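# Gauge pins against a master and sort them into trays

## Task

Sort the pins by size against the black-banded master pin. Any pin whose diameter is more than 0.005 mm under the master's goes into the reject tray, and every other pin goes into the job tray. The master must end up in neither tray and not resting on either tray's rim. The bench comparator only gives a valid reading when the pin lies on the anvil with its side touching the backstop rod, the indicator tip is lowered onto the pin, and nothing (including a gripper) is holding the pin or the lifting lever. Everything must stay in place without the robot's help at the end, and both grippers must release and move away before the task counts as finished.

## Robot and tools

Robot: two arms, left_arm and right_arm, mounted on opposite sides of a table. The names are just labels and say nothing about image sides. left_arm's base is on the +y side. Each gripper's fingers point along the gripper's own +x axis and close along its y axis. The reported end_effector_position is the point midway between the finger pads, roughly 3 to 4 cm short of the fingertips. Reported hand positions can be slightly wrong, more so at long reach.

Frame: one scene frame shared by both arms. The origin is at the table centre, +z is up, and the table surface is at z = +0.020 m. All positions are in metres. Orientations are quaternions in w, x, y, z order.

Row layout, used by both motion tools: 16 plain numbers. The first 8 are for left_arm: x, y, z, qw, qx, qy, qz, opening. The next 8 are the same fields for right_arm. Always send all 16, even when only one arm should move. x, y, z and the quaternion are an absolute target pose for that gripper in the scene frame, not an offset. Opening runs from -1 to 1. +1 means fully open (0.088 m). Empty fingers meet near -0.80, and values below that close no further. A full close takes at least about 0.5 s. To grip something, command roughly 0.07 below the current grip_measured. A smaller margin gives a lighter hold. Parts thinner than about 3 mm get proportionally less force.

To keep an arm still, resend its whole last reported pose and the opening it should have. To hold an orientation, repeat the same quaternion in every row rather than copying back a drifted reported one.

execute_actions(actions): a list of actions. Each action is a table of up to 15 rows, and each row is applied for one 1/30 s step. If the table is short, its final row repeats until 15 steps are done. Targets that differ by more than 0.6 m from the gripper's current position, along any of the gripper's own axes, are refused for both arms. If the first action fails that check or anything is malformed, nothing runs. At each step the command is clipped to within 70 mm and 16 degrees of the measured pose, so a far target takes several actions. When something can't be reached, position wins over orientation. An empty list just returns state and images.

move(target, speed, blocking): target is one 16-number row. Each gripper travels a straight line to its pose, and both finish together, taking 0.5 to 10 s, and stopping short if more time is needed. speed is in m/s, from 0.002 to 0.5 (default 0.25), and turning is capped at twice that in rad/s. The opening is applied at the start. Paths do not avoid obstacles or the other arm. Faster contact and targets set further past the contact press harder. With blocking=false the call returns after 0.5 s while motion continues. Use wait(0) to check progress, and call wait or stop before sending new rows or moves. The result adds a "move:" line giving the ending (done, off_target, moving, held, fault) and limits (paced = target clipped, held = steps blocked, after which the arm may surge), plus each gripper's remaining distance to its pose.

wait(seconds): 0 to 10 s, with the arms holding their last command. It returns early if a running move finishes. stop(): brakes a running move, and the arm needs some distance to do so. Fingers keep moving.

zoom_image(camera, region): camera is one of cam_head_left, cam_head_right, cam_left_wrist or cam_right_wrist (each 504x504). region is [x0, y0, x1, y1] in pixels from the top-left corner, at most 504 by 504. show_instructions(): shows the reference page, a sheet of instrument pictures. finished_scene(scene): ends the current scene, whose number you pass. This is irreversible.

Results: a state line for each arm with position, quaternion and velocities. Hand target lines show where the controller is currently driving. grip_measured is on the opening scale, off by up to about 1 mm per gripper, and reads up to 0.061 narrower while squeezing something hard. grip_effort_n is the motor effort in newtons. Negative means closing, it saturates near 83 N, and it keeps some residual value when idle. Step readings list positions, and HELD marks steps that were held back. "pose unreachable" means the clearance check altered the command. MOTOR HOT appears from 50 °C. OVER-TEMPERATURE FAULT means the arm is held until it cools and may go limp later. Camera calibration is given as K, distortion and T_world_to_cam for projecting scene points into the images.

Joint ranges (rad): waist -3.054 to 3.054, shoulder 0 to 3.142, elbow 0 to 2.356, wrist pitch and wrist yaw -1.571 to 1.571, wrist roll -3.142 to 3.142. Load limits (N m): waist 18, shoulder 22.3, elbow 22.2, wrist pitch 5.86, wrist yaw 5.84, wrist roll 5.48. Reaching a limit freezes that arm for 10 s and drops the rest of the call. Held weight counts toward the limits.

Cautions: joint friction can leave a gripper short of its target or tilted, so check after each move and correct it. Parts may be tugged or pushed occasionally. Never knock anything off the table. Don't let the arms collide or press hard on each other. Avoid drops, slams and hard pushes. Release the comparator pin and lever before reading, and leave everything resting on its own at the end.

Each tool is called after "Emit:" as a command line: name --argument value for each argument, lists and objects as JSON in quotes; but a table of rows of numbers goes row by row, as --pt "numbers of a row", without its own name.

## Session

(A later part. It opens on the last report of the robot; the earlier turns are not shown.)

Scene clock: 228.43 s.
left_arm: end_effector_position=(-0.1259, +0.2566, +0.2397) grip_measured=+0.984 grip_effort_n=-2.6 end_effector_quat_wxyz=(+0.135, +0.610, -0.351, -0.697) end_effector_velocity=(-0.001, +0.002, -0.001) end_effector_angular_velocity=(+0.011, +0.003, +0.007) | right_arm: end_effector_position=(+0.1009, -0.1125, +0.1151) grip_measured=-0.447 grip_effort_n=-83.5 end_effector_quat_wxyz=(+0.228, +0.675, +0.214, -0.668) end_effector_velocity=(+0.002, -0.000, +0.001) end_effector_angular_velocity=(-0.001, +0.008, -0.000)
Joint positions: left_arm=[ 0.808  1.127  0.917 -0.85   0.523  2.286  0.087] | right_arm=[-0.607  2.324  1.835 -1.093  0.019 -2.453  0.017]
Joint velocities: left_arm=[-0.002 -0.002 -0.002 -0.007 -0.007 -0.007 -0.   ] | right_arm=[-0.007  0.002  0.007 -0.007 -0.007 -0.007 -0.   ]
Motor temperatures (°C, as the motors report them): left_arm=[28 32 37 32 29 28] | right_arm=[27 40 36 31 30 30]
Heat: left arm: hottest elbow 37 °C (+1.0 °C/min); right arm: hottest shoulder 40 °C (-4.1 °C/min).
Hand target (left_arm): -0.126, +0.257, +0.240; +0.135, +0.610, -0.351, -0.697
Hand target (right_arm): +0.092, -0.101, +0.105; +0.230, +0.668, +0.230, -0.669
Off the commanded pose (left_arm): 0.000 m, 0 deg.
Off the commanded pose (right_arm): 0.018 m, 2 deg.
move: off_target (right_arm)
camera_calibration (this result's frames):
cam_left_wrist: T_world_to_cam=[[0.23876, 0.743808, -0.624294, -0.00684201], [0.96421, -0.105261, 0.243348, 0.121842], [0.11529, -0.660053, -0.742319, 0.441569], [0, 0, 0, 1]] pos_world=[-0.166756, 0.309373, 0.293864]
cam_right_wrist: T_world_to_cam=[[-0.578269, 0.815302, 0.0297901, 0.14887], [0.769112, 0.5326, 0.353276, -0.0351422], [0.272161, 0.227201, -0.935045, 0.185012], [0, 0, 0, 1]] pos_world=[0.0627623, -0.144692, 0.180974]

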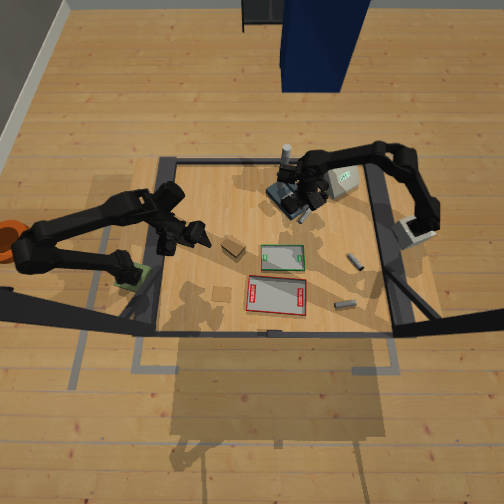

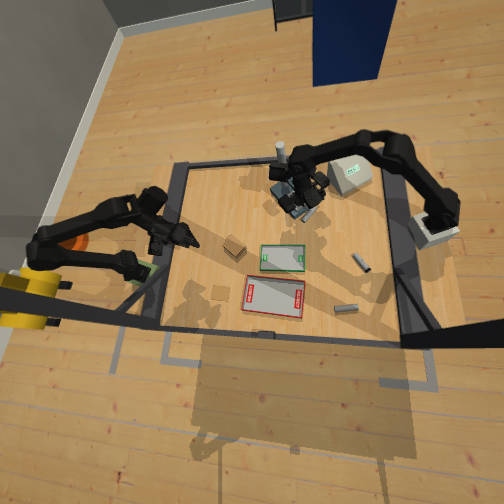

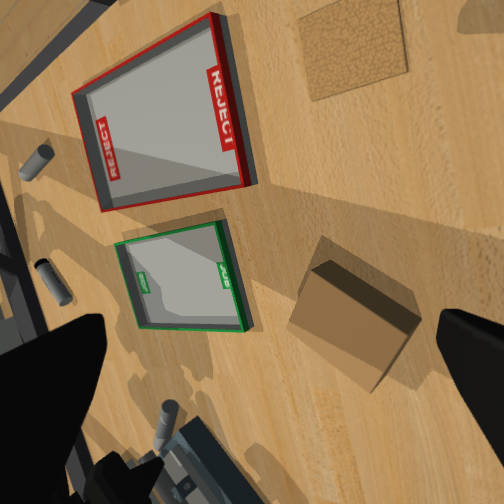

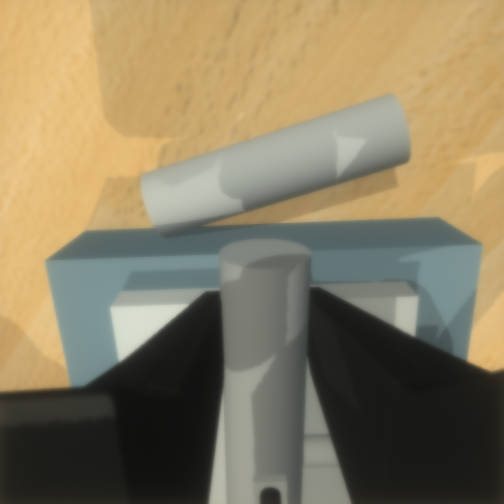

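Release and try reading by head zoom.

Emit:
move --target '[-0.1259,0.2566,0.2397,0.135,0.610,-0.351,-0.697,1,0.101,-0.113,0.113,-0.230,-0.669,-0.230,0.669,-0.1]' --speed 0.03

Emit:
zoom_image --camera "cam_head_right" --region '[325,145,385,195]'

Scene clock: 231.60 s.
left_arm: end_effector_position=(-0.1259, +0.2566, +0.2397) grip_measured=+0.984 grip_effort_n=-2.6 end_effector_quat_wxyz=(+0.135, +0.610, -0.351, -0.697) end_effector_velocity=(-0.001, +0.002, -0.001) end_effector_angular_velocity=(+0.014, +0.012, +0.018) | right_arm: end_effector_position=(+0.0988, -0.1104, +0.1139) grip_measured=-0.104 grip_effort_n=15.6 end_effector_quat_wxyz=(+0.231, +0.670, +0.230, -0.666) end_effector_velocity=(-0.003, -0.004, +0.000) end_effector_angular_velocity=(-0.010, +0.010, +0.010)
Joint positions: left_arm=[ 0.808  1.127  0.917 -0.85   0.523  2.286  0.087] | right_arm=[-0.605  2.32   1.822 -1.071  0.005 -2.48   0.034]
Joint velocities: left_arm=[-0.002 -0.002 -0.002 -0.007 -0.007 -0.022 -0.   ] | right_arm=[ 0.002 -0.007 -0.012 -0.007 -0.007 -0.007  0.   ]
Motor temperatures (°C, as the motors report them): left_arm=[28 32 37 32 29 28] | right_arm=[27 40 37 31 30 30]
Heat: left arm: hottest elbow 37 °C (+1.0 °C/min); right arm: hottest shoulder 40 °C (-4.0 °C/min).
Hand target (left_arm): -0.126, +0.257, +0.240; +0.135, +0.610, -0.351, -0.697
Hand target (right_arm): +0.101, -0.113, +0.113; +0.230, +0.669, +0.230, -0.669
Off the commanded pose (left_arm): 0.000 m, 0 deg.
Off the commanded pose (right_arm): 0.004 m, 0 deg.
move: done
camera_calibration (this result's frames):
cam_left_wrist: T_world_to_cam=[[0.23876, 0.743808, -0.624294, -0.00684201], [0.96421, -0.105261, 0.243348, 0.121842], [0.11529, -0.660053, -0.742319, 0.441569], [0, 0, 0, 1]] pos_world=[-0.166756, 0.309373, 0.293864]
cam_right_wrist: T_world_to_cam=[[-0.600889, 0.797828, 0.0490076, 0.144041], [0.757294, 0.548595, 0.35433, -0.0314086], [0.255809, 0.250026, -0.933835, 0.18791], [0, 0, 0, 1]] pos_world=[0.0622692, -0.144672, 0.179547]

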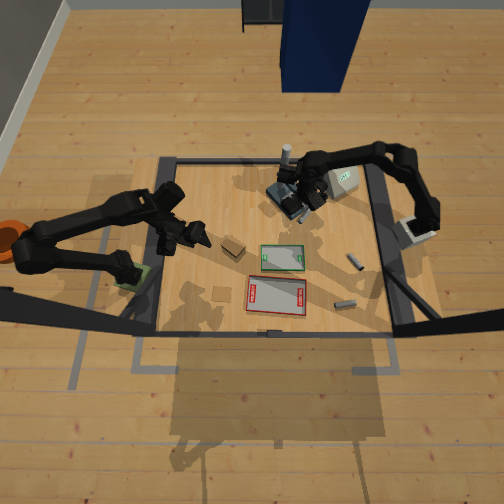

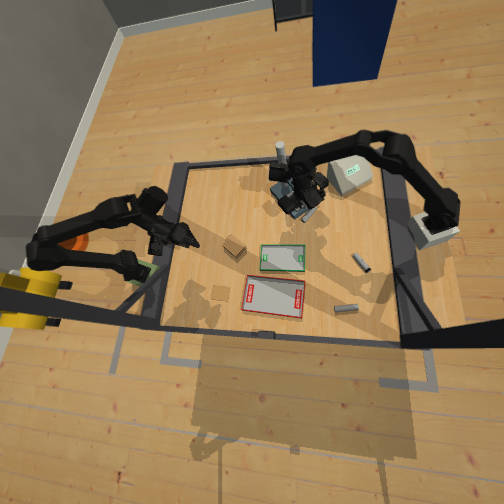

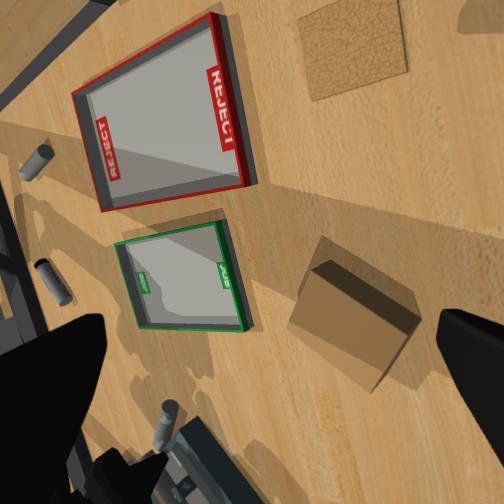

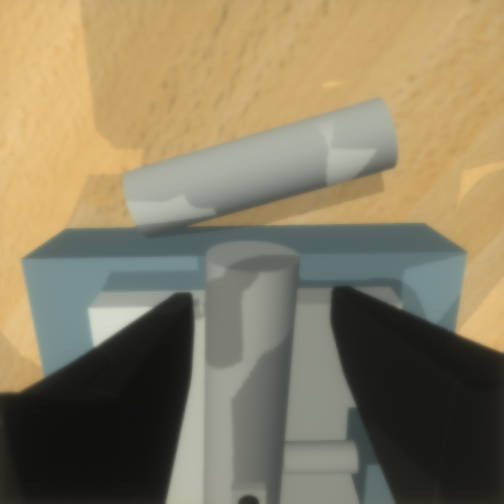

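Region (325, 145, 385, 195) of cam_head_right's 504x504 image, scaled by 8.400, with more detail than that image has.

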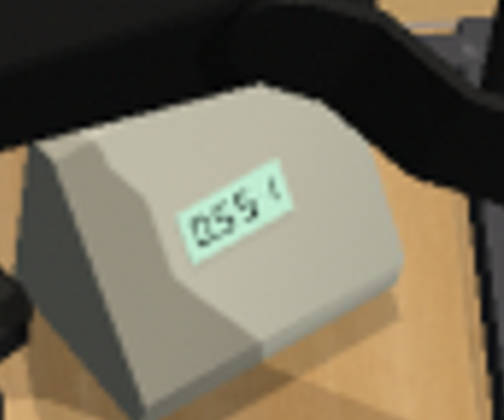

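Emit:
zoom_image --camera "cam_head_left" --region '[325,160,365,195]'

Region (325, 160, 365, 195) of cam_head_left's 504x504 image, scaled by 12.600, with more detail than that image has; it fills the top 441 rows of this view, and the rest is white.

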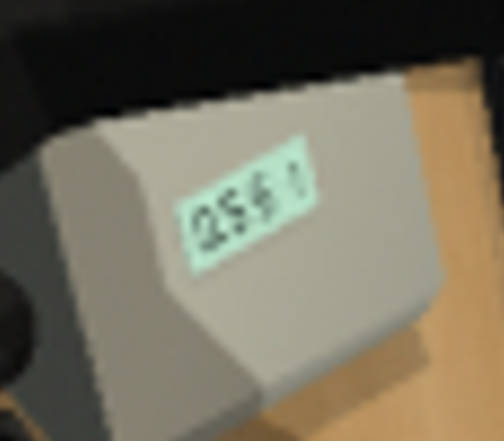

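Ambiguous; read closely.

Emit:
move --target '[-0.1259,0.2566,0.2397,0.135,0.610,-0.351,-0.697,1,0.101,-0.113,0.19,-0.230,-0.669,-0.230,0.669,-0.1]' --speed 0.08

Emit:
move --target '[-0.1259,0.2566,0.2397,0.135,0.610,-0.351,-0.697,1,0.21,-0.30,0.21,-0.230,-0.669,-0.230,0.669,-0.1]' --speed 0.15

Scene clock: 240.87 s.
left_arm: end_effector_position=(-0.1259, +0.2566, +0.2397) grip_measured=+0.984 grip_effort_n=-3.0 end_effector_quat_wxyz=(+0.135, +0.610, -0.351, -0.697) end_effector_velocity=(-0.001, +0.002, -0.000) end_effector_angular_velocity=(+0.007, +0.000, +0.007) | right_arm: end_effector_position=(+0.0995, -0.1157, +0.1827) grip_measured=-0.103 grip_effort_n=14.2 end_effector_quat_wxyz=(+0.236, +0.666, +0.224, -0.671) end_effector_velocity=(-0.004, +0.001, +0.007) end_effector_angular_velocity=(+0.008, +0.021, +0.009)
Joint positions: left_arm=[ 0.808  1.127  0.917 -0.85   0.523  2.286  0.087] | right_arm=[-0.611  2.274  2.021 -1.335  0.003 -2.482  0.034]
Joint velocities: left_arm=[-0.002 -0.007 -0.002 -0.007 -0.007 -0.007 -0.   ] | right_arm=[ 0.002 -0.002  0.022 -0.022 -0.022 -0.007 -0.   ]
Motor temperatures (°C, as the motors report them): left_arm=[28 32 37 32 29 28] | right_arm=[27 44 36 31 30 29]
Heat: left arm: hottest elbow 37 °C (+1.0 °C/min); right arm: hottest shoulder 44 °C (-1.0 °C/min).
Hand target (left_arm): -0.126, +0.257, +0.240; +0.135, +0.610, -0.351, -0.697
Hand target (right_arm): +0.101, -0.114, +0.190; +0.230, +0.669, +0.230, -0.669
Off the commanded pose (left_arm): 0.000 m, 0 deg.
Off the commanded pose (right_arm): 0.008 m, 1 deg.
move: done
camera_calibration (this result's frames):
cam_left_wrist: T_world_to_cam=[[0.23876, 0.743808, -0.624294, -0.00684201], [0.96421, -0.105261, 0.243348, 0.121842], [0.11529, -0.660053, -0.742319, 0.441569], [0, 0, 0, 1]] pos_world=[-0.166756, 0.309373, 0.293864]
cam_right_wrist: T_world_to_cam=[[-0.597822, 0.800713, 0.0383204, 0.147353], [0.761647, 0.552447, 0.338667, -0.0505519], [0.250005, 0.231649, -0.940126, 0.252964], [0, 0, 0, 1]] pos_world=[0.0633513, -0.148659, 0.249291]

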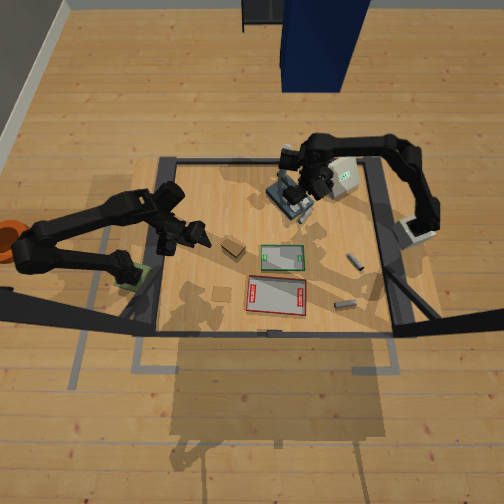

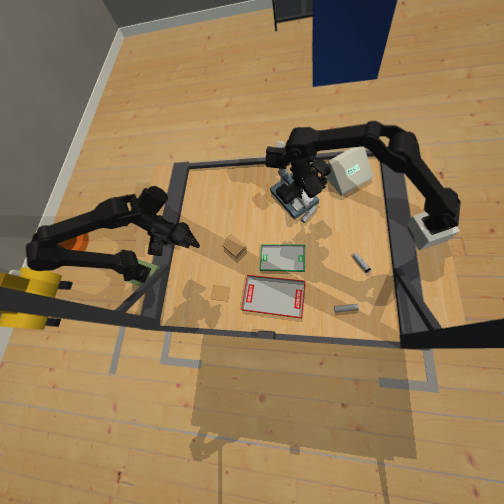

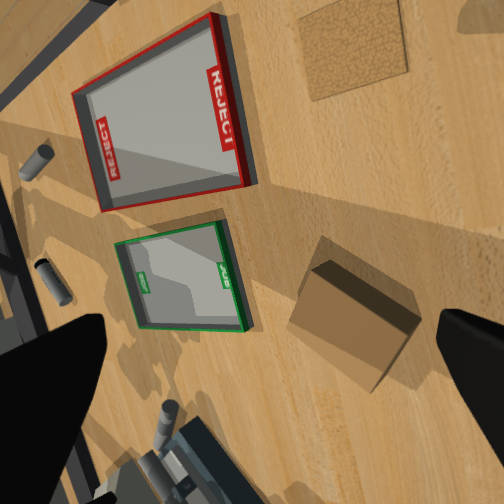

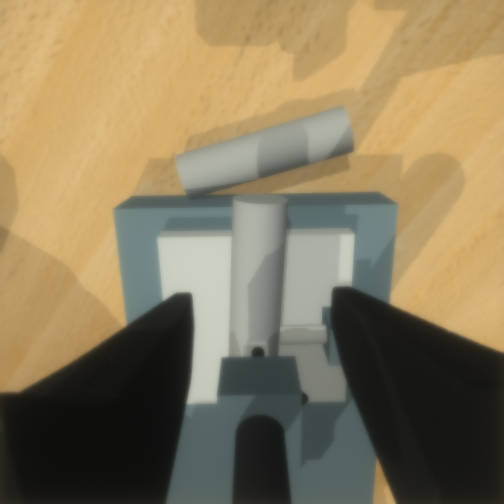

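Scene clock: 242.83 s.
left_arm: end_effector_position=(-0.1259, +0.2566, +0.2397) grip_measured=+0.984 grip_effort_n=-3.0 end_effector_quat_wxyz=(+0.135, +0.610, -0.351, -0.697) end_effector_velocity=(+0.002, -0.002, -0.000) end_effector_angular_velocity=(-0.010, -0.010, +0.007) | right_arm: end_effector_position=(+0.2116, -0.2975, +0.2074) grip_measured=-0.103 grip_effort_n=14.2 end_effector_quat_wxyz=(+0.232, +0.669, +0.227, -0.668) end_effector_velocity=(+0.004, -0.004, +0.000) end_effector_angular_velocity=(+0.001, -0.010, -0.005)
Joint positions: left_arm=[ 0.808  1.127  0.917 -0.85   0.523  2.286  0.087] | right_arm=[-1.095  1.798  1.42  -1.195  0.006 -2.965  0.034]
Joint velocities: left_arm=[-0.002 -0.002 -0.007  0.022 -0.007 -0.007  0.   ] | right_arm=[-0.012 -0.007 -0.007  0.007  0.007 -0.007  0.   ]
Motor temperatures (°C, as the motors report them): left_arm=[28 32 37 32 29 28] | right_arm=[27 44 36 31 30 29]
Heat: left arm: hottest elbow 37 °C (+1.0 °C/min); right arm: hottest shoulder 44 °C (+0.0 °C/min).
Hand target (left_arm): -0.126, +0.257, +0.240; +0.135, +0.610, -0.351, -0.697
Hand target (right_arm): +0.211, -0.300, +0.209; +0.231, +0.671, +0.229, -0.666
Off the commanded pose (left_arm): 0.000 m, 0 deg.
Off the commanded pose (right_arm): 0.004 m, 0 deg.
move: done
camera_calibration (this result's frames):
cam_left_wrist: T_world_to_cam=[[0.23876, 0.743808, -0.624294, -0.00684201], [0.96421, -0.105261, 0.243348, 0.121842], [0.11529, -0.660053, -0.742319, 0.441569], [0, 0, 0, 1]] pos_world=[-0.166756, 0.309373, 0.293864]
cam_right_wrist: T_world_to_cam=[[-0.597129, 0.800867, 0.0452541, 0.357379], [0.760525, 0.547309, 0.349363, -0.0473927], [0.255026, 0.243032, -0.935894, 0.291707], [0, 0, 0, 1]] pos_world=[0.175052, -0.331169, 0.273391]

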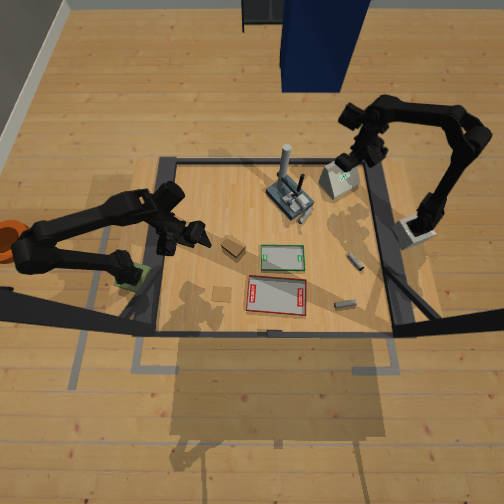

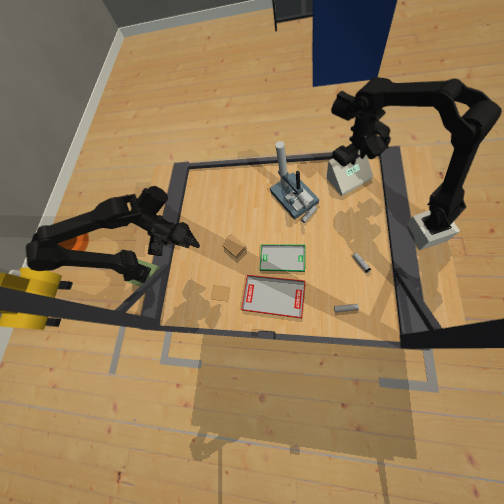

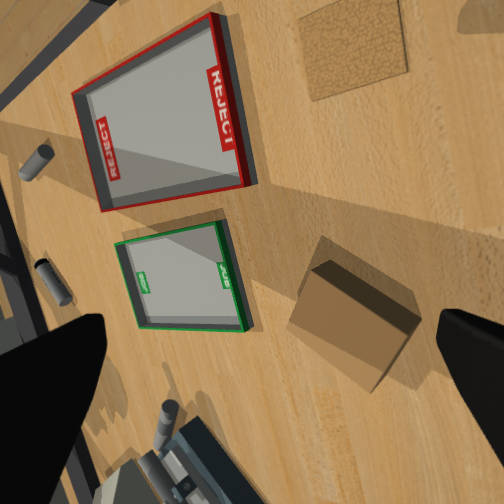

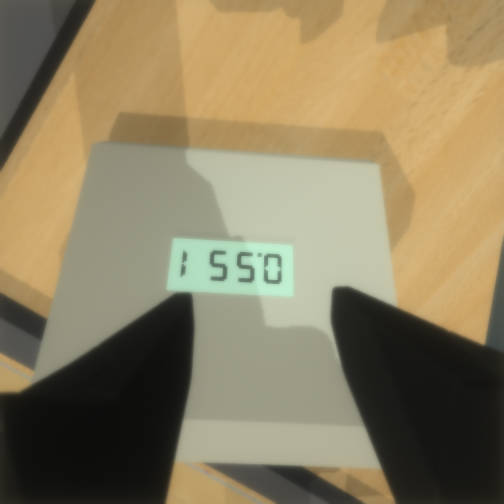

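0.551 → reject.

Emit:
move --target '[-0.1259,0.2566,0.2397,0.135,0.610,-0.351,-0.697,1,0.102,-0.115,0.19,-0.230,-0.669,-0.230,0.669,-0.1]' --speed 0.15

Emit:
move --target '[-0.1259,0.2566,0.2397,0.135,0.610,-0.351,-0.697,1,0.101,-0.114,0.106,-0.230,-0.669,-0.230,0.669,-0.1]' --speed 0.05

Emit:
move --target '[-0.1259,0.2566,0.2397,0.135,0.610,-0.351,-0.697,1,0.101,-0.114,0.11,-0.230,-0.669,-0.230,0.669,-0.6]' --speed 0.05

Emit:
move --target '[-0.1259,0.2566,0.2397,0.135,0.610,-0.351,-0.697,1,0.114,-0.137,0.117,-0.230,-0.669,-0.230,0.669,-0.6]' --speed 0.03

Emit:
move --target '[-0.1259,0.2566,0.2397,0.135,0.610,-0.351,-0.697,1,0.112,-0.139,0.16,-0.230,-0.669,-0.230,0.669,-0.6]' --speed 0.08

Emit:
move --target '[-0.1259,0.2566,0.2397,0.135,0.610,-0.351,-0.697,1,-0.26,0.0,0.15,0.5,-0.5,0.5,0.5,-0.6]' --speed 0.15

Scene clock: 249.83 s.
left_arm: end_effector_position=(-0.1259, +0.2566, +0.2397) grip_measured=+0.984 grip_effort_n=-2.6 end_effector_quat_wxyz=(+0.135, +0.610, -0.351, -0.697) end_effector_velocity=(+0.000, +0.003, -0.003) end_effector_angular_velocity=(+0.015, +0.005, +0.012) | right_arm: end_effector_position=(+0.1019, -0.1172, +0.1959) grip_measured=-0.103 grip_effort_n=14.2 end_effector_quat_wxyz=(+0.226, +0.669, +0.235, -0.668) end_effector_velocity=(-0.001, -0.004, +0.001) end_effector_angular_velocity=(-0.024, +0.014, +0.005)
Joint positions: left_arm=[ 0.808  1.127  0.917 -0.85   0.523  2.286  0.087] | right_arm=[-0.62   2.24   2.016 -1.336 -0.005 -2.493  0.034]
Joint velocities: left_arm=[ 0.002 -0.002 -0.007 -0.007 -0.007 -0.007 -0.   ] | right_arm=[-0.002  0.007  0.017 -0.037 -0.007 -0.007 -0.   ]
Motor temperatures (°C, as the motors report them): left_arm=[28 32 37 32 29 28] | right_arm=[27 44 36 31 30 29]
Heat: left arm: hottest elbow 37 °C (+1.0 °C/min); right arm: hottest shoulder 44 °C (+1.0 °C/min).
Hand target (left_arm): -0.126, +0.257, +0.240; +0.135, +0.610, -0.351, -0.697
Hand target (right_arm): +0.101, -0.115, +0.191; +0.229, +0.667, +0.231, -0.671
Off the commanded pose (left_arm): 0.000 m, 0 deg.
Off the commanded pose (right_arm): 0.006 m, 1 deg.
move: done
camera_calibration (this result's frames):
cam_left_wrist: T_world_to_cam=[[0.23876, 0.743808, -0.624294, -0.00684201], [0.96421, -0.105261, 0.243348, 0.121842], [0.11529, -0.660053, -0.742319, 0.441569], [0, 0, 0, 1]] pos_world=[-0.166756, 0.309373, 0.293864]
cam_right_wrist: T_world_to_cam=[[-0.599618, 0.79787, 0.062147, 0.144626], [0.76049, 0.543896, 0.354729, -0.0600797], [0.249226, 0.259964, -0.932901, 0.267017], [0, 0, 0, 1]] pos_world=[0.0658629, -0.152131, 0.261424]

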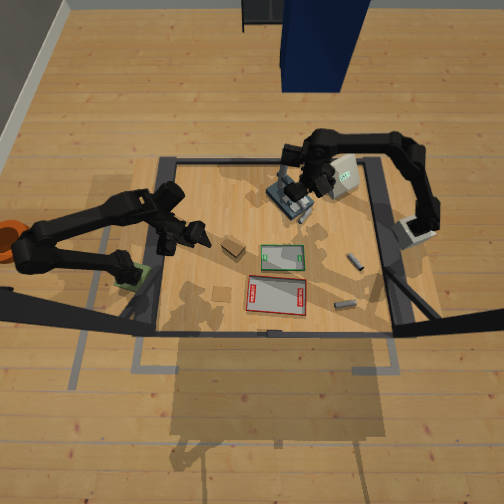

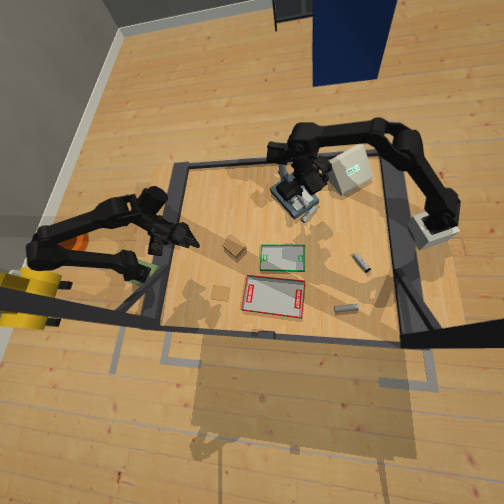

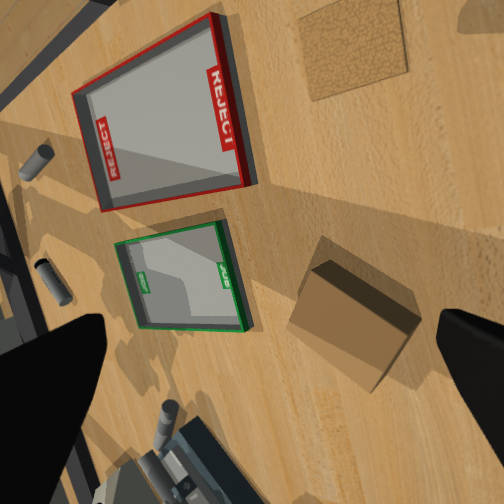

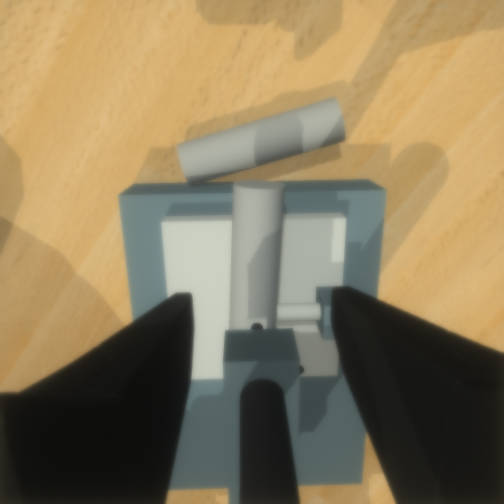

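Scene clock: 251.87 s.
left_arm: end_effector_position=(-0.1259, +0.2566, +0.2397) grip_measured=+0.984 grip_effort_n=-3.0 end_effector_quat_wxyz=(+0.135, +0.610, -0.351, -0.697) end_effector_velocity=(-0.001, +0.002, -0.001) end_effector_angular_velocity=(+0.011, +0.003, +0.007) | right_arm: end_effector_position=(+0.1048, -0.1066, +0.1620) grip_measured=-0.103 grip_effort_n=14.7 end_effector_quat_wxyz=(+0.196, +0.693, +0.258, -0.644) end_effector_velocity=(+0.002, -0.001, -0.004) end_effector_angular_velocity=(+0.003, +0.004, +0.015)
Joint positions: left_arm=[ 0.808  1.127  0.917 -0.85   0.523  2.286  0.087] | right_arm=[-0.615  2.201  1.812 -1.071  0.01  -2.48   0.034]
Joint velocities: left_arm=[-0.002 -0.002 -0.002 -0.007 -0.007 -0.007 -0.   ] | right_arm=[-0.007 -0.002 -0.022  0.022 -0.007 -0.022  0.   ]
Motor temperatures (°C, as the motors report them): left_arm=[28 32 37 32 29 28] | right_arm=[27 44 36 31 30 29]
Heat: left arm: hottest elbow 37 °C (+1.0 °C/min); right arm: hottest shoulder 44 °C (+2.0 °C/min).
Hand target (left_arm): -0.126, +0.257, +0.240; +0.135, +0.610, -0.351, -0.697
Hand target (right_arm): +0.100, -0.117, +0.110; +0.230, +0.669, +0.230, -0.669
Off the commanded pose (left_arm): 0.000 m, 0 deg.
Off the commanded pose (right_arm): 0.057 m, 6 deg.
move: off_target (right_arm)
camera_calibration (this result's frames):
cam_left_wrist: T_world_to_cam=[[0.23876, 0.743808, -0.624294, -0.00684201], [0.96421, -0.105261, 0.243348, 0.121842], [0.11529, -0.660053, -0.742319, 0.441569], [0, 0, 0, 1]] pos_world=[-0.166756, 0.309373, 0.293864]
cam_right_wrist: T_world_to_cam=[[-0.595953, 0.794905, 0.113874, 0.130949], [0.749849, 0.500126, 0.433129, -0.0723057], [0.287345, 0.343512, -0.89411, 0.230555], [0, 0, 0, 1]] pos_world=[0.0660088, -0.147128, 0.222547]

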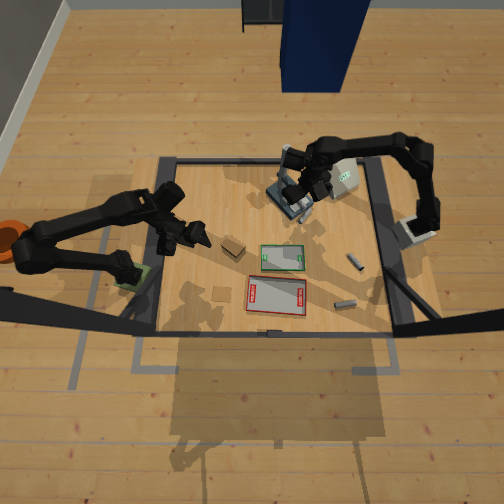

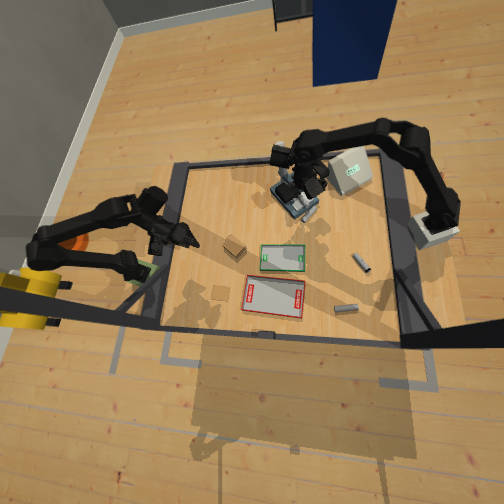

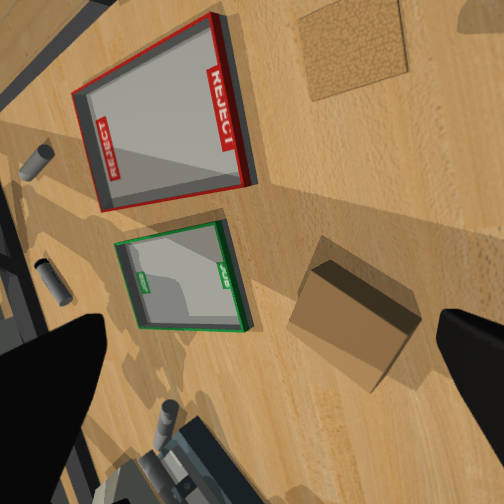

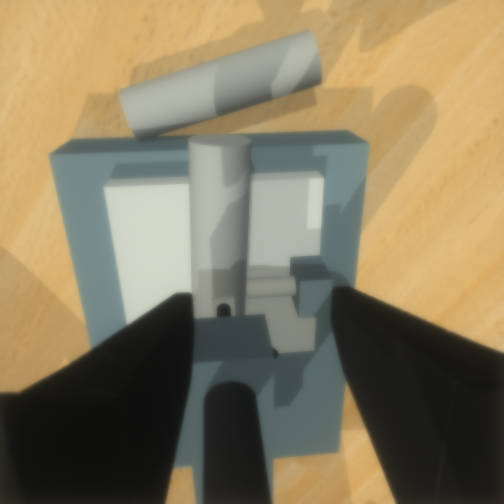

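Scene clock: 253.23 s.
left_arm: end_effector_position=(-0.1259, +0.2566, +0.2397) grip_measured=+0.984 grip_effort_n=-3.0 end_effector_quat_wxyz=(+0.135, +0.610, -0.351, -0.697) end_effector_velocity=(-0.001, +0.003, -0.002) end_effector_angular_velocity=(+0.024, +0.010, +0.007) | right_arm: end_effector_position=(+0.1054, -0.1070, +0.1634) grip_measured=-0.594 grip_effort_n=-32.3 end_effector_quat_wxyz=(+0.197, +0.695, +0.257, -0.642) end_effector_velocity=(-0.002, +0.003, +0.002) end_effector_angular_velocity=(+0.018, +0.019, -0.007)
Joint positions: left_arm=[ 0.808  1.127  0.917 -0.85   0.523  2.286  0.087] | right_arm=[-0.615  2.198  1.813 -1.073  0.015 -2.48   0.01 ]
Joint velocities: left_arm=[-0.002  0.002  0.002 -0.022 -0.007 -0.007 -0.   ] | right_arm=[-0.002 -0.002  0.002  0.007 -0.022  0.007 -0.   ]
Motor temperatures (°C, as the motors report them): left_arm=[28 32 37 32 29 28] | right_arm=[27 44 36 31 30 29]
Heat: left arm: hottest elbow 37 °C (+1.0 °C/min); right arm: hottest shoulder 44 °C (+2.0 °C/min).
Hand target (left_arm): -0.126, +0.257, +0.240; +0.135, +0.610, -0.351, -0.697
Hand target (right_arm): +0.100, -0.117, +0.113; +0.229, +0.669, +0.230, -0.669
Off the commanded pose (left_arm): 0.000 m, 0 deg.
Off the commanded pose (right_arm): 0.054 m, 7 deg.
move: off_target (right_arm)
camera_calibration (this result's frames):
cam_left_wrist: T_world_to_cam=[[0.23876, 0.743808, -0.624294, -0.00684201], [0.96421, -0.105261, 0.243348, 0.121842], [0.11529, -0.660053, -0.742319, 0.441569], [0, 0, 0, 1]] pos_world=[-0.166756, 0.309373, 0.293864]
cam_right_wrist: T_world_to_cam=[[-0.596396, 0.795094, 0.110168, 0.132153], [0.747457, 0.500071, 0.437306, -0.0736134], [0.292607, 0.343154, -0.892539, 0.230989], [0, 0, 0, 1]] pos_world=[0.0662496, -0.147527, 0.223799]

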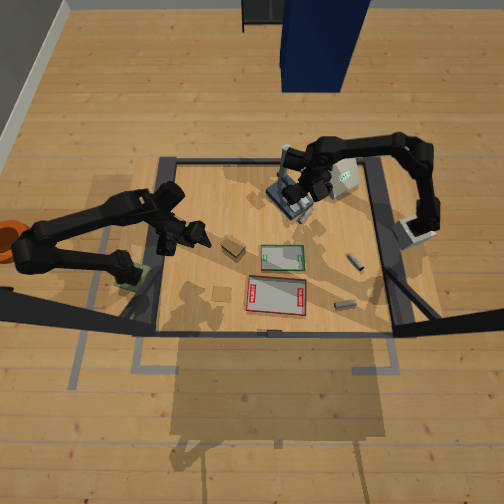

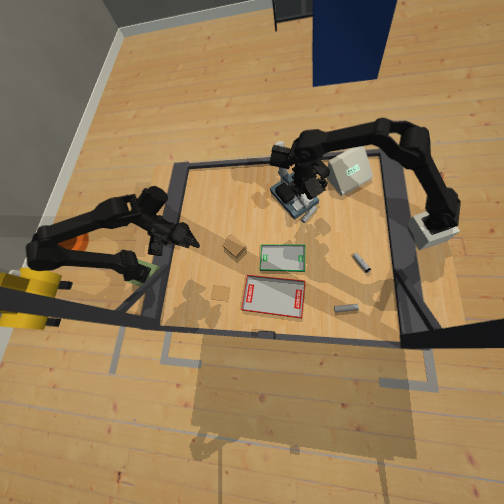

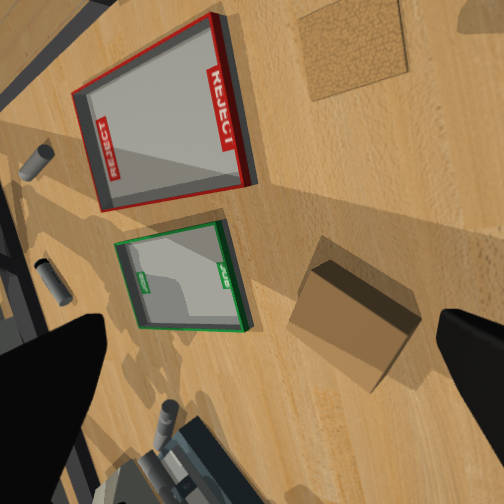

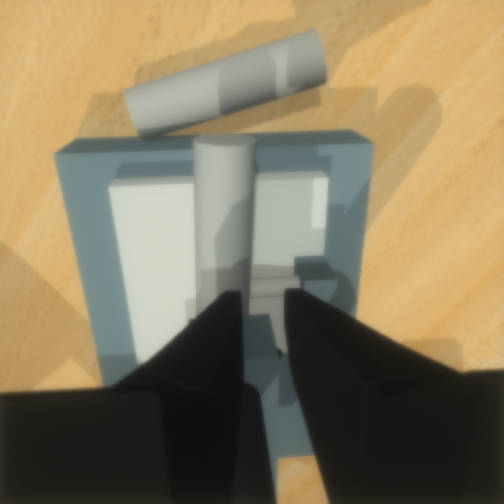

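Scene clock: 255.37 s.
left_arm: end_effector_position=(-0.1259, +0.2566, +0.2397) grip_measured=+0.984 grip_effort_n=-3.0 end_effector_quat_wxyz=(+0.135, +0.610, -0.351, -0.697) end_effector_velocity=(+0.002, -0.003, +0.001) end_effector_angular_velocity=(-0.011, -0.003, +0.018) | right_arm: end_effector_position=(+0.1062, -0.1097, +0.1637) grip_measured=-0.597 grip_effort_n=-19.8 end_effector_quat_wxyz=(+0.198, +0.691, +0.284, -0.634) end_effector_velocity=(-0.002, +0.002, +0.001) end_effector_angular_velocity=(+0.009, +0.004, +0.011)
Joint positions: left_arm=[ 0.808  1.127  0.917 -0.85   0.523  2.286  0.087] | right_arm=[-0.624  2.159  1.747 -1.014 -0.004 -2.53   0.01 ]
Joint velocities: left_arm=[-0.002 -0.002 -0.002  0.022 -0.007 -0.022 -0.   ] | right_arm=[ 0.002 -0.002 -0.002  0.007 -0.007 -0.007 -0.   ]
Motor temperatures (°C, as the motors report them): left_arm=[28 32 37 32 29 28] | right_arm=[27 43 35 31 30 29]
Heat: left arm: hottest elbow 37 °C (+1.0 °C/min); right arm: hottest shoulder 43 °C (+1.0 °C/min).
Hand target (left_arm): -0.126, +0.257, +0.240; +0.135, +0.610, -0.351, -0.697
Hand target (right_arm): +0.112, -0.138, +0.120; +0.229, +0.668, +0.230, -0.669
Off the commanded pose (left_arm): 0.000 m, 0 deg.
Off the commanded pose (right_arm): 0.055 m, 9 deg.
move: off_target (right_arm)
camera_calibration (this result's frames):
cam_left_wrist: T_world_to_cam=[[0.23876, 0.743808, -0.624294, -0.00684201], [0.96421, -0.105261, 0.243348, 0.121842], [0.11529, -0.660053, -0.742319, 0.441569], [0, 0, 0, 1]] pos_world=[-0.166756, 0.309373, 0.293864]
cam_right_wrist: T_world_to_cam=[[-0.628765, 0.764975, 0.139529, 0.130063], [0.727772, 0.51573, 0.452074, -0.0715092], [0.273866, 0.385793, -0.881, 0.236737], [0, 0, 0, 1]] pos_world=[0.0689874, -0.153947, 0.222745]

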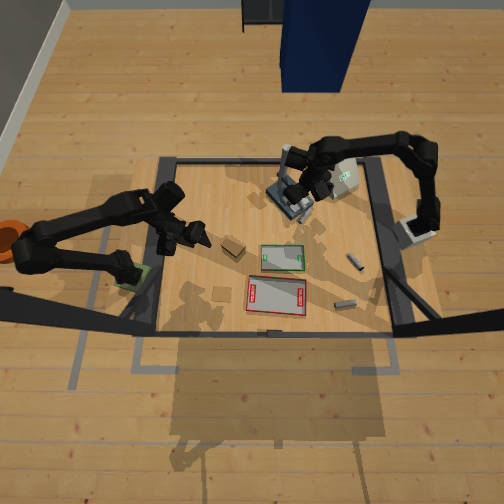

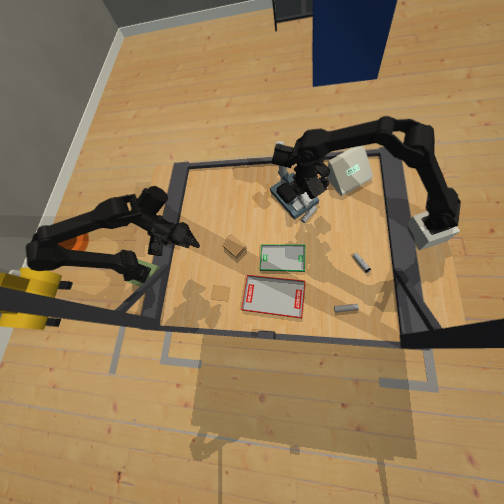

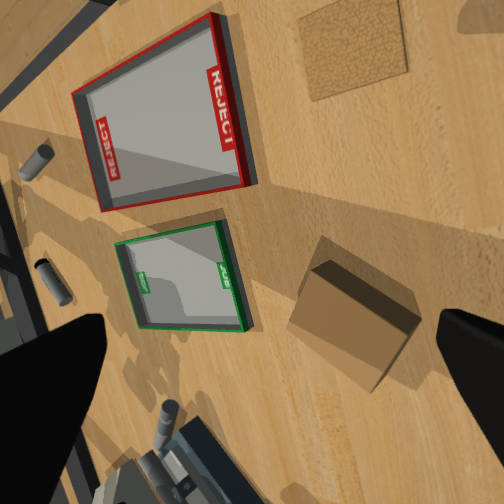

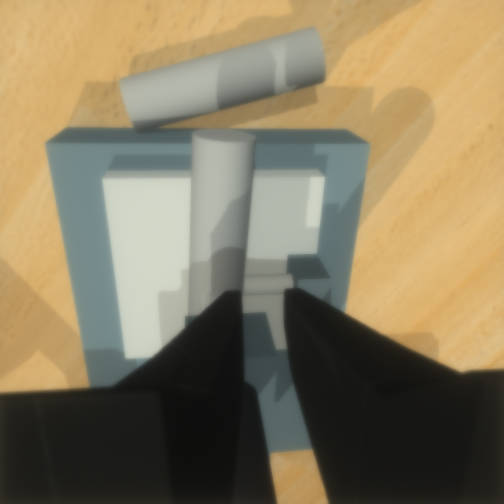

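Scene clock: 256.63 s.
left_arm: end_effector_position=(-0.1259, +0.2566, +0.2397) grip_measured=+0.984 grip_effort_n=-2.6 end_effector_quat_wxyz=(+0.135, +0.610, -0.351, -0.697) end_effector_velocity=(+0.001, +0.002, -0.001) end_effector_angular_velocity=(+0.011, +0.003, +0.012) | right_arm: end_effector_position=(+0.1103, -0.1394, +0.1638) grip_measured=-0.597 grip_effort_n=-19.8 end_effector_quat_wxyz=(+0.228, +0.669, +0.236, -0.667) end_effector_velocity=(+0.002, -0.001, +0.004) end_effector_angular_velocity=(+0.000, -0.008, +0.019)
Joint positions: left_arm=[ 0.808  1.127  0.917 -0.85   0.523  2.286  0.087] | right_arm=[-0.652  2.164  1.766 -1.161 -0.003 -2.53   0.01 ]
Joint velocities: left_arm=[ 0.002 -0.002 -0.002 -0.007 -0.007 -0.007 -0.   ] | right_arm=[-0.002 -0.007  0.002 -0.007  0.007 -0.022 -0.   ]
Motor temperatures (°C, as the motors report them): left_arm=[28 32 37 32 29 28] | right_arm=[27 43 36 31 30 29]
Heat: left arm: hottest elbow 37 °C (+1.0 °C/min); right arm: hottest shoulder 43 °C (+2.0 °C/min).
Hand target (left_arm): -0.126, +0.257, +0.240; +0.135, +0.610, -0.351, -0.697
Hand target (right_arm): +0.112, -0.139, +0.160; +0.230, +0.669, +0.230, -0.669
Off the commanded pose (left_arm): 0.000 m, 0 deg.
Off the commanded pose (right_arm): 0.004 m, 1 deg.
move: done
camera_calibration (this result's frames):
cam_left_wrist: T_world_to_cam=[[0.23876, 0.743808, -0.624294, -0.00684201], [0.96421, -0.105261, 0.243348, 0.121842], [0.11529, -0.660053, -0.742319, 0.441569], [0, 0, 0, 1]] pos_world=[-0.166756, 0.309373, 0.293864]
cam_right_wrist: T_world_to_cam=[[-0.603068, 0.795359, 0.0609362, 0.169625], [0.757502, 0.547071, 0.356236, -0.0425121], [0.249999, 0.260994, -0.932407, 0.240778], [0, 0, 0, 1]] pos_world=[0.0743043, -0.174498, 0.229311]

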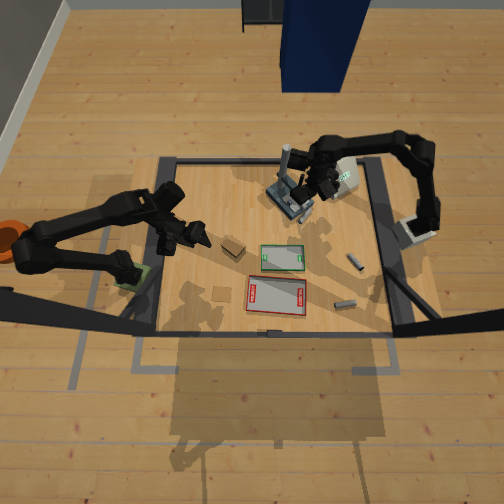

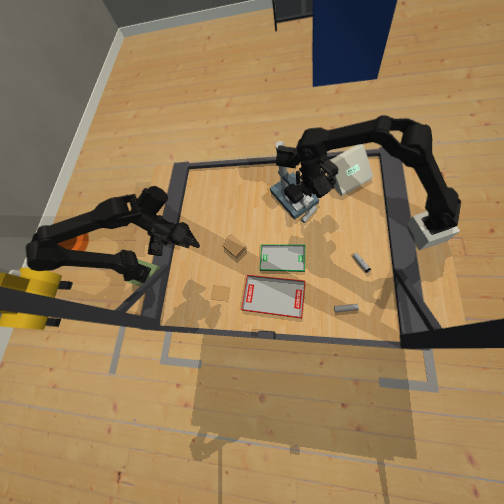

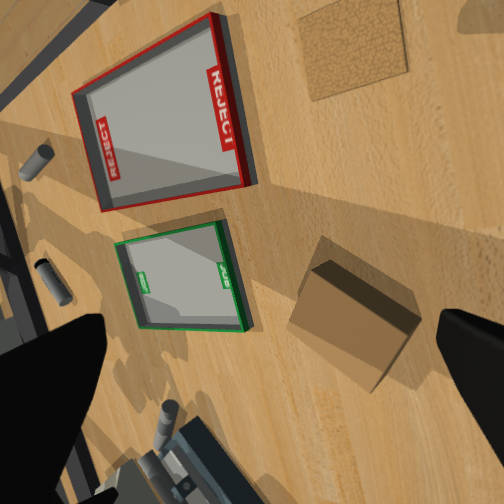

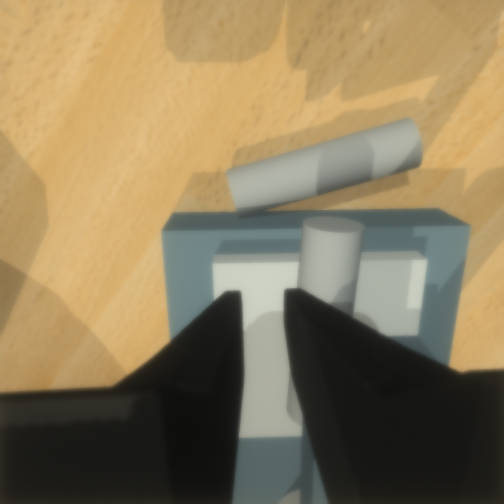

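Scene clock: 264.73 s.
left_arm: end_effector_position=(-0.1259, +0.2566, +0.2397) grip_measured=+0.984 grip_effort_n=-2.6 end_effector_quat_wxyz=(+0.135, +0.610, -0.351, -0.697) end_effector_velocity=(+0.002, +0.001, -0.003) end_effector_angular_velocity=(+0.006, -0.022, +0.003) | right_arm: end_effector_position=(-0.2602, -0.0035, +0.1598) grip_measured=-0.597 grip_effort_n=-19.8 end_effector_quat_wxyz=(+0.541, -0.334, +0.424, +0.645) end_effector_velocity=(+0.001, -0.000, +0.004) end_effector_angular_velocity=(-0.010, +0.028, -0.017)
Joint positions: left_arm=[ 0.808  1.127  0.917 -0.85   0.523  2.286  0.087] | right_arm=[ 0.076  2.566  2.356 -0.886  0.001  0.422  0.01 ]
Joint velocities: left_arm=[-0.002 -0.002 -0.007  0.007 -0.022  0.007 -0.   ] | right_arm=[-0.007 -0.007  0.002 -0.007 -0.022  0.022 -0.   ]
Motor temperatures (°C, as the motors report them): left_arm=[28 32 37 32 29 28] | right_arm=[27 45 36 31 30 29]
Heat: left arm: hottest elbow 37 °C (+1.0 °C/min); right arm: hottest shoulder 45 °C (+5.1 °C/min).
Hand target (left_arm): -0.126, +0.257, +0.240; +0.135, +0.610, -0.351, -0.697
Hand target (right_arm): -0.261, -0.003, +0.152; +0.540, -0.335, +0.429, +0.642
Off the commanded pose (left_arm): 0.000 m, 0 deg.
Off the commanded pose (right_arm): 0.010 m, 27 deg; orientation clipped at the last step of the last action.
joint sent to its limit (right arm) — the command would take joint 3 (elbow) past its upper limit, so that joint was sent only as far as its limit.
move: off_target (right_arm); limits=paced
camera_calibration (this result's frames):
cam_left_wrist: T_world_to_cam=[[0.23876, 0.743808, -0.624294, -0.00684201], [0.96421, -0.105261, 0.243348, 0.121842], [0.11529, -0.660053, -0.742319, 0.441569], [0, 0, 0, 1]] pos_world=[-0.166756, 0.309373, 0.293864]
cam_right_wrist: T_world_to_cam=[[0.988848, 0.0159969, -0.14807, 0.283226], [0.00532147, -0.997375, -0.0722144, 0.032625], [-0.148836, 0.0706211, -0.986337, 0.198393], [0, 0, 0, 1]] pos_world=[-0.250713, 0.0139979, 0.239975]

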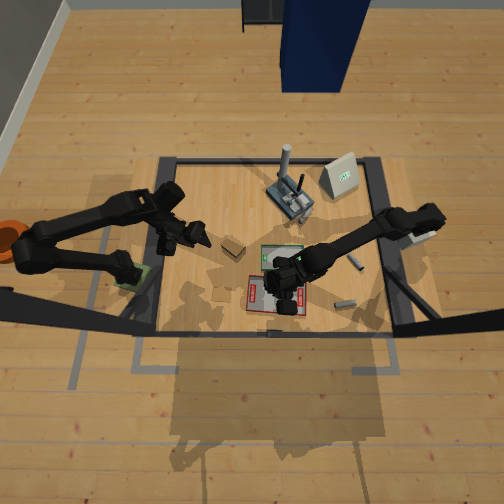

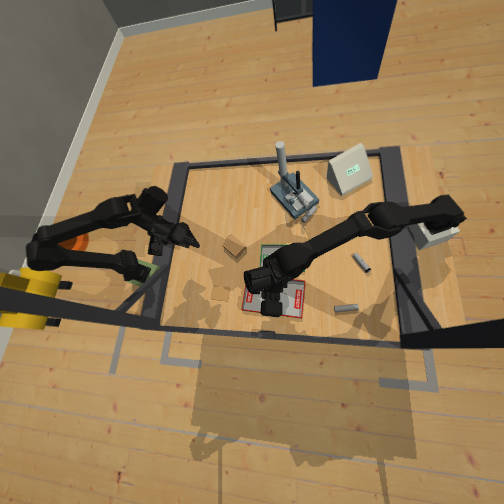

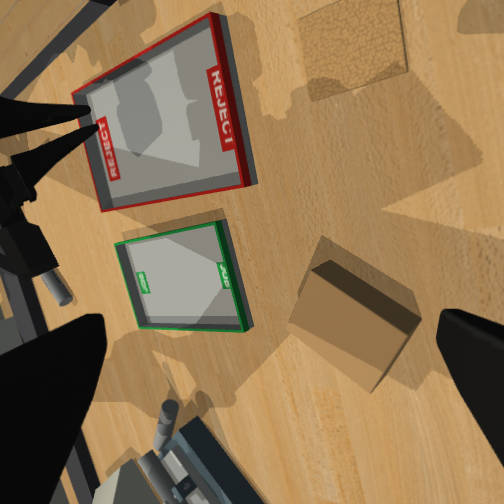

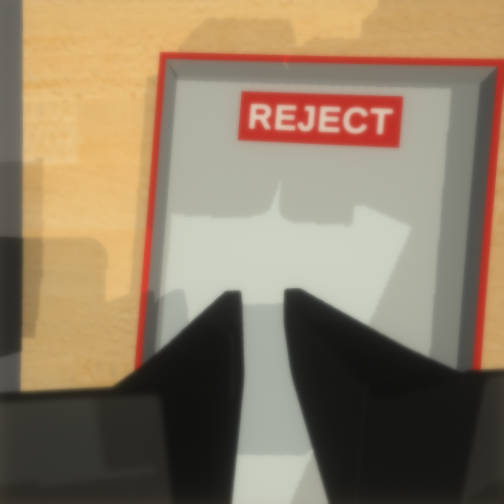

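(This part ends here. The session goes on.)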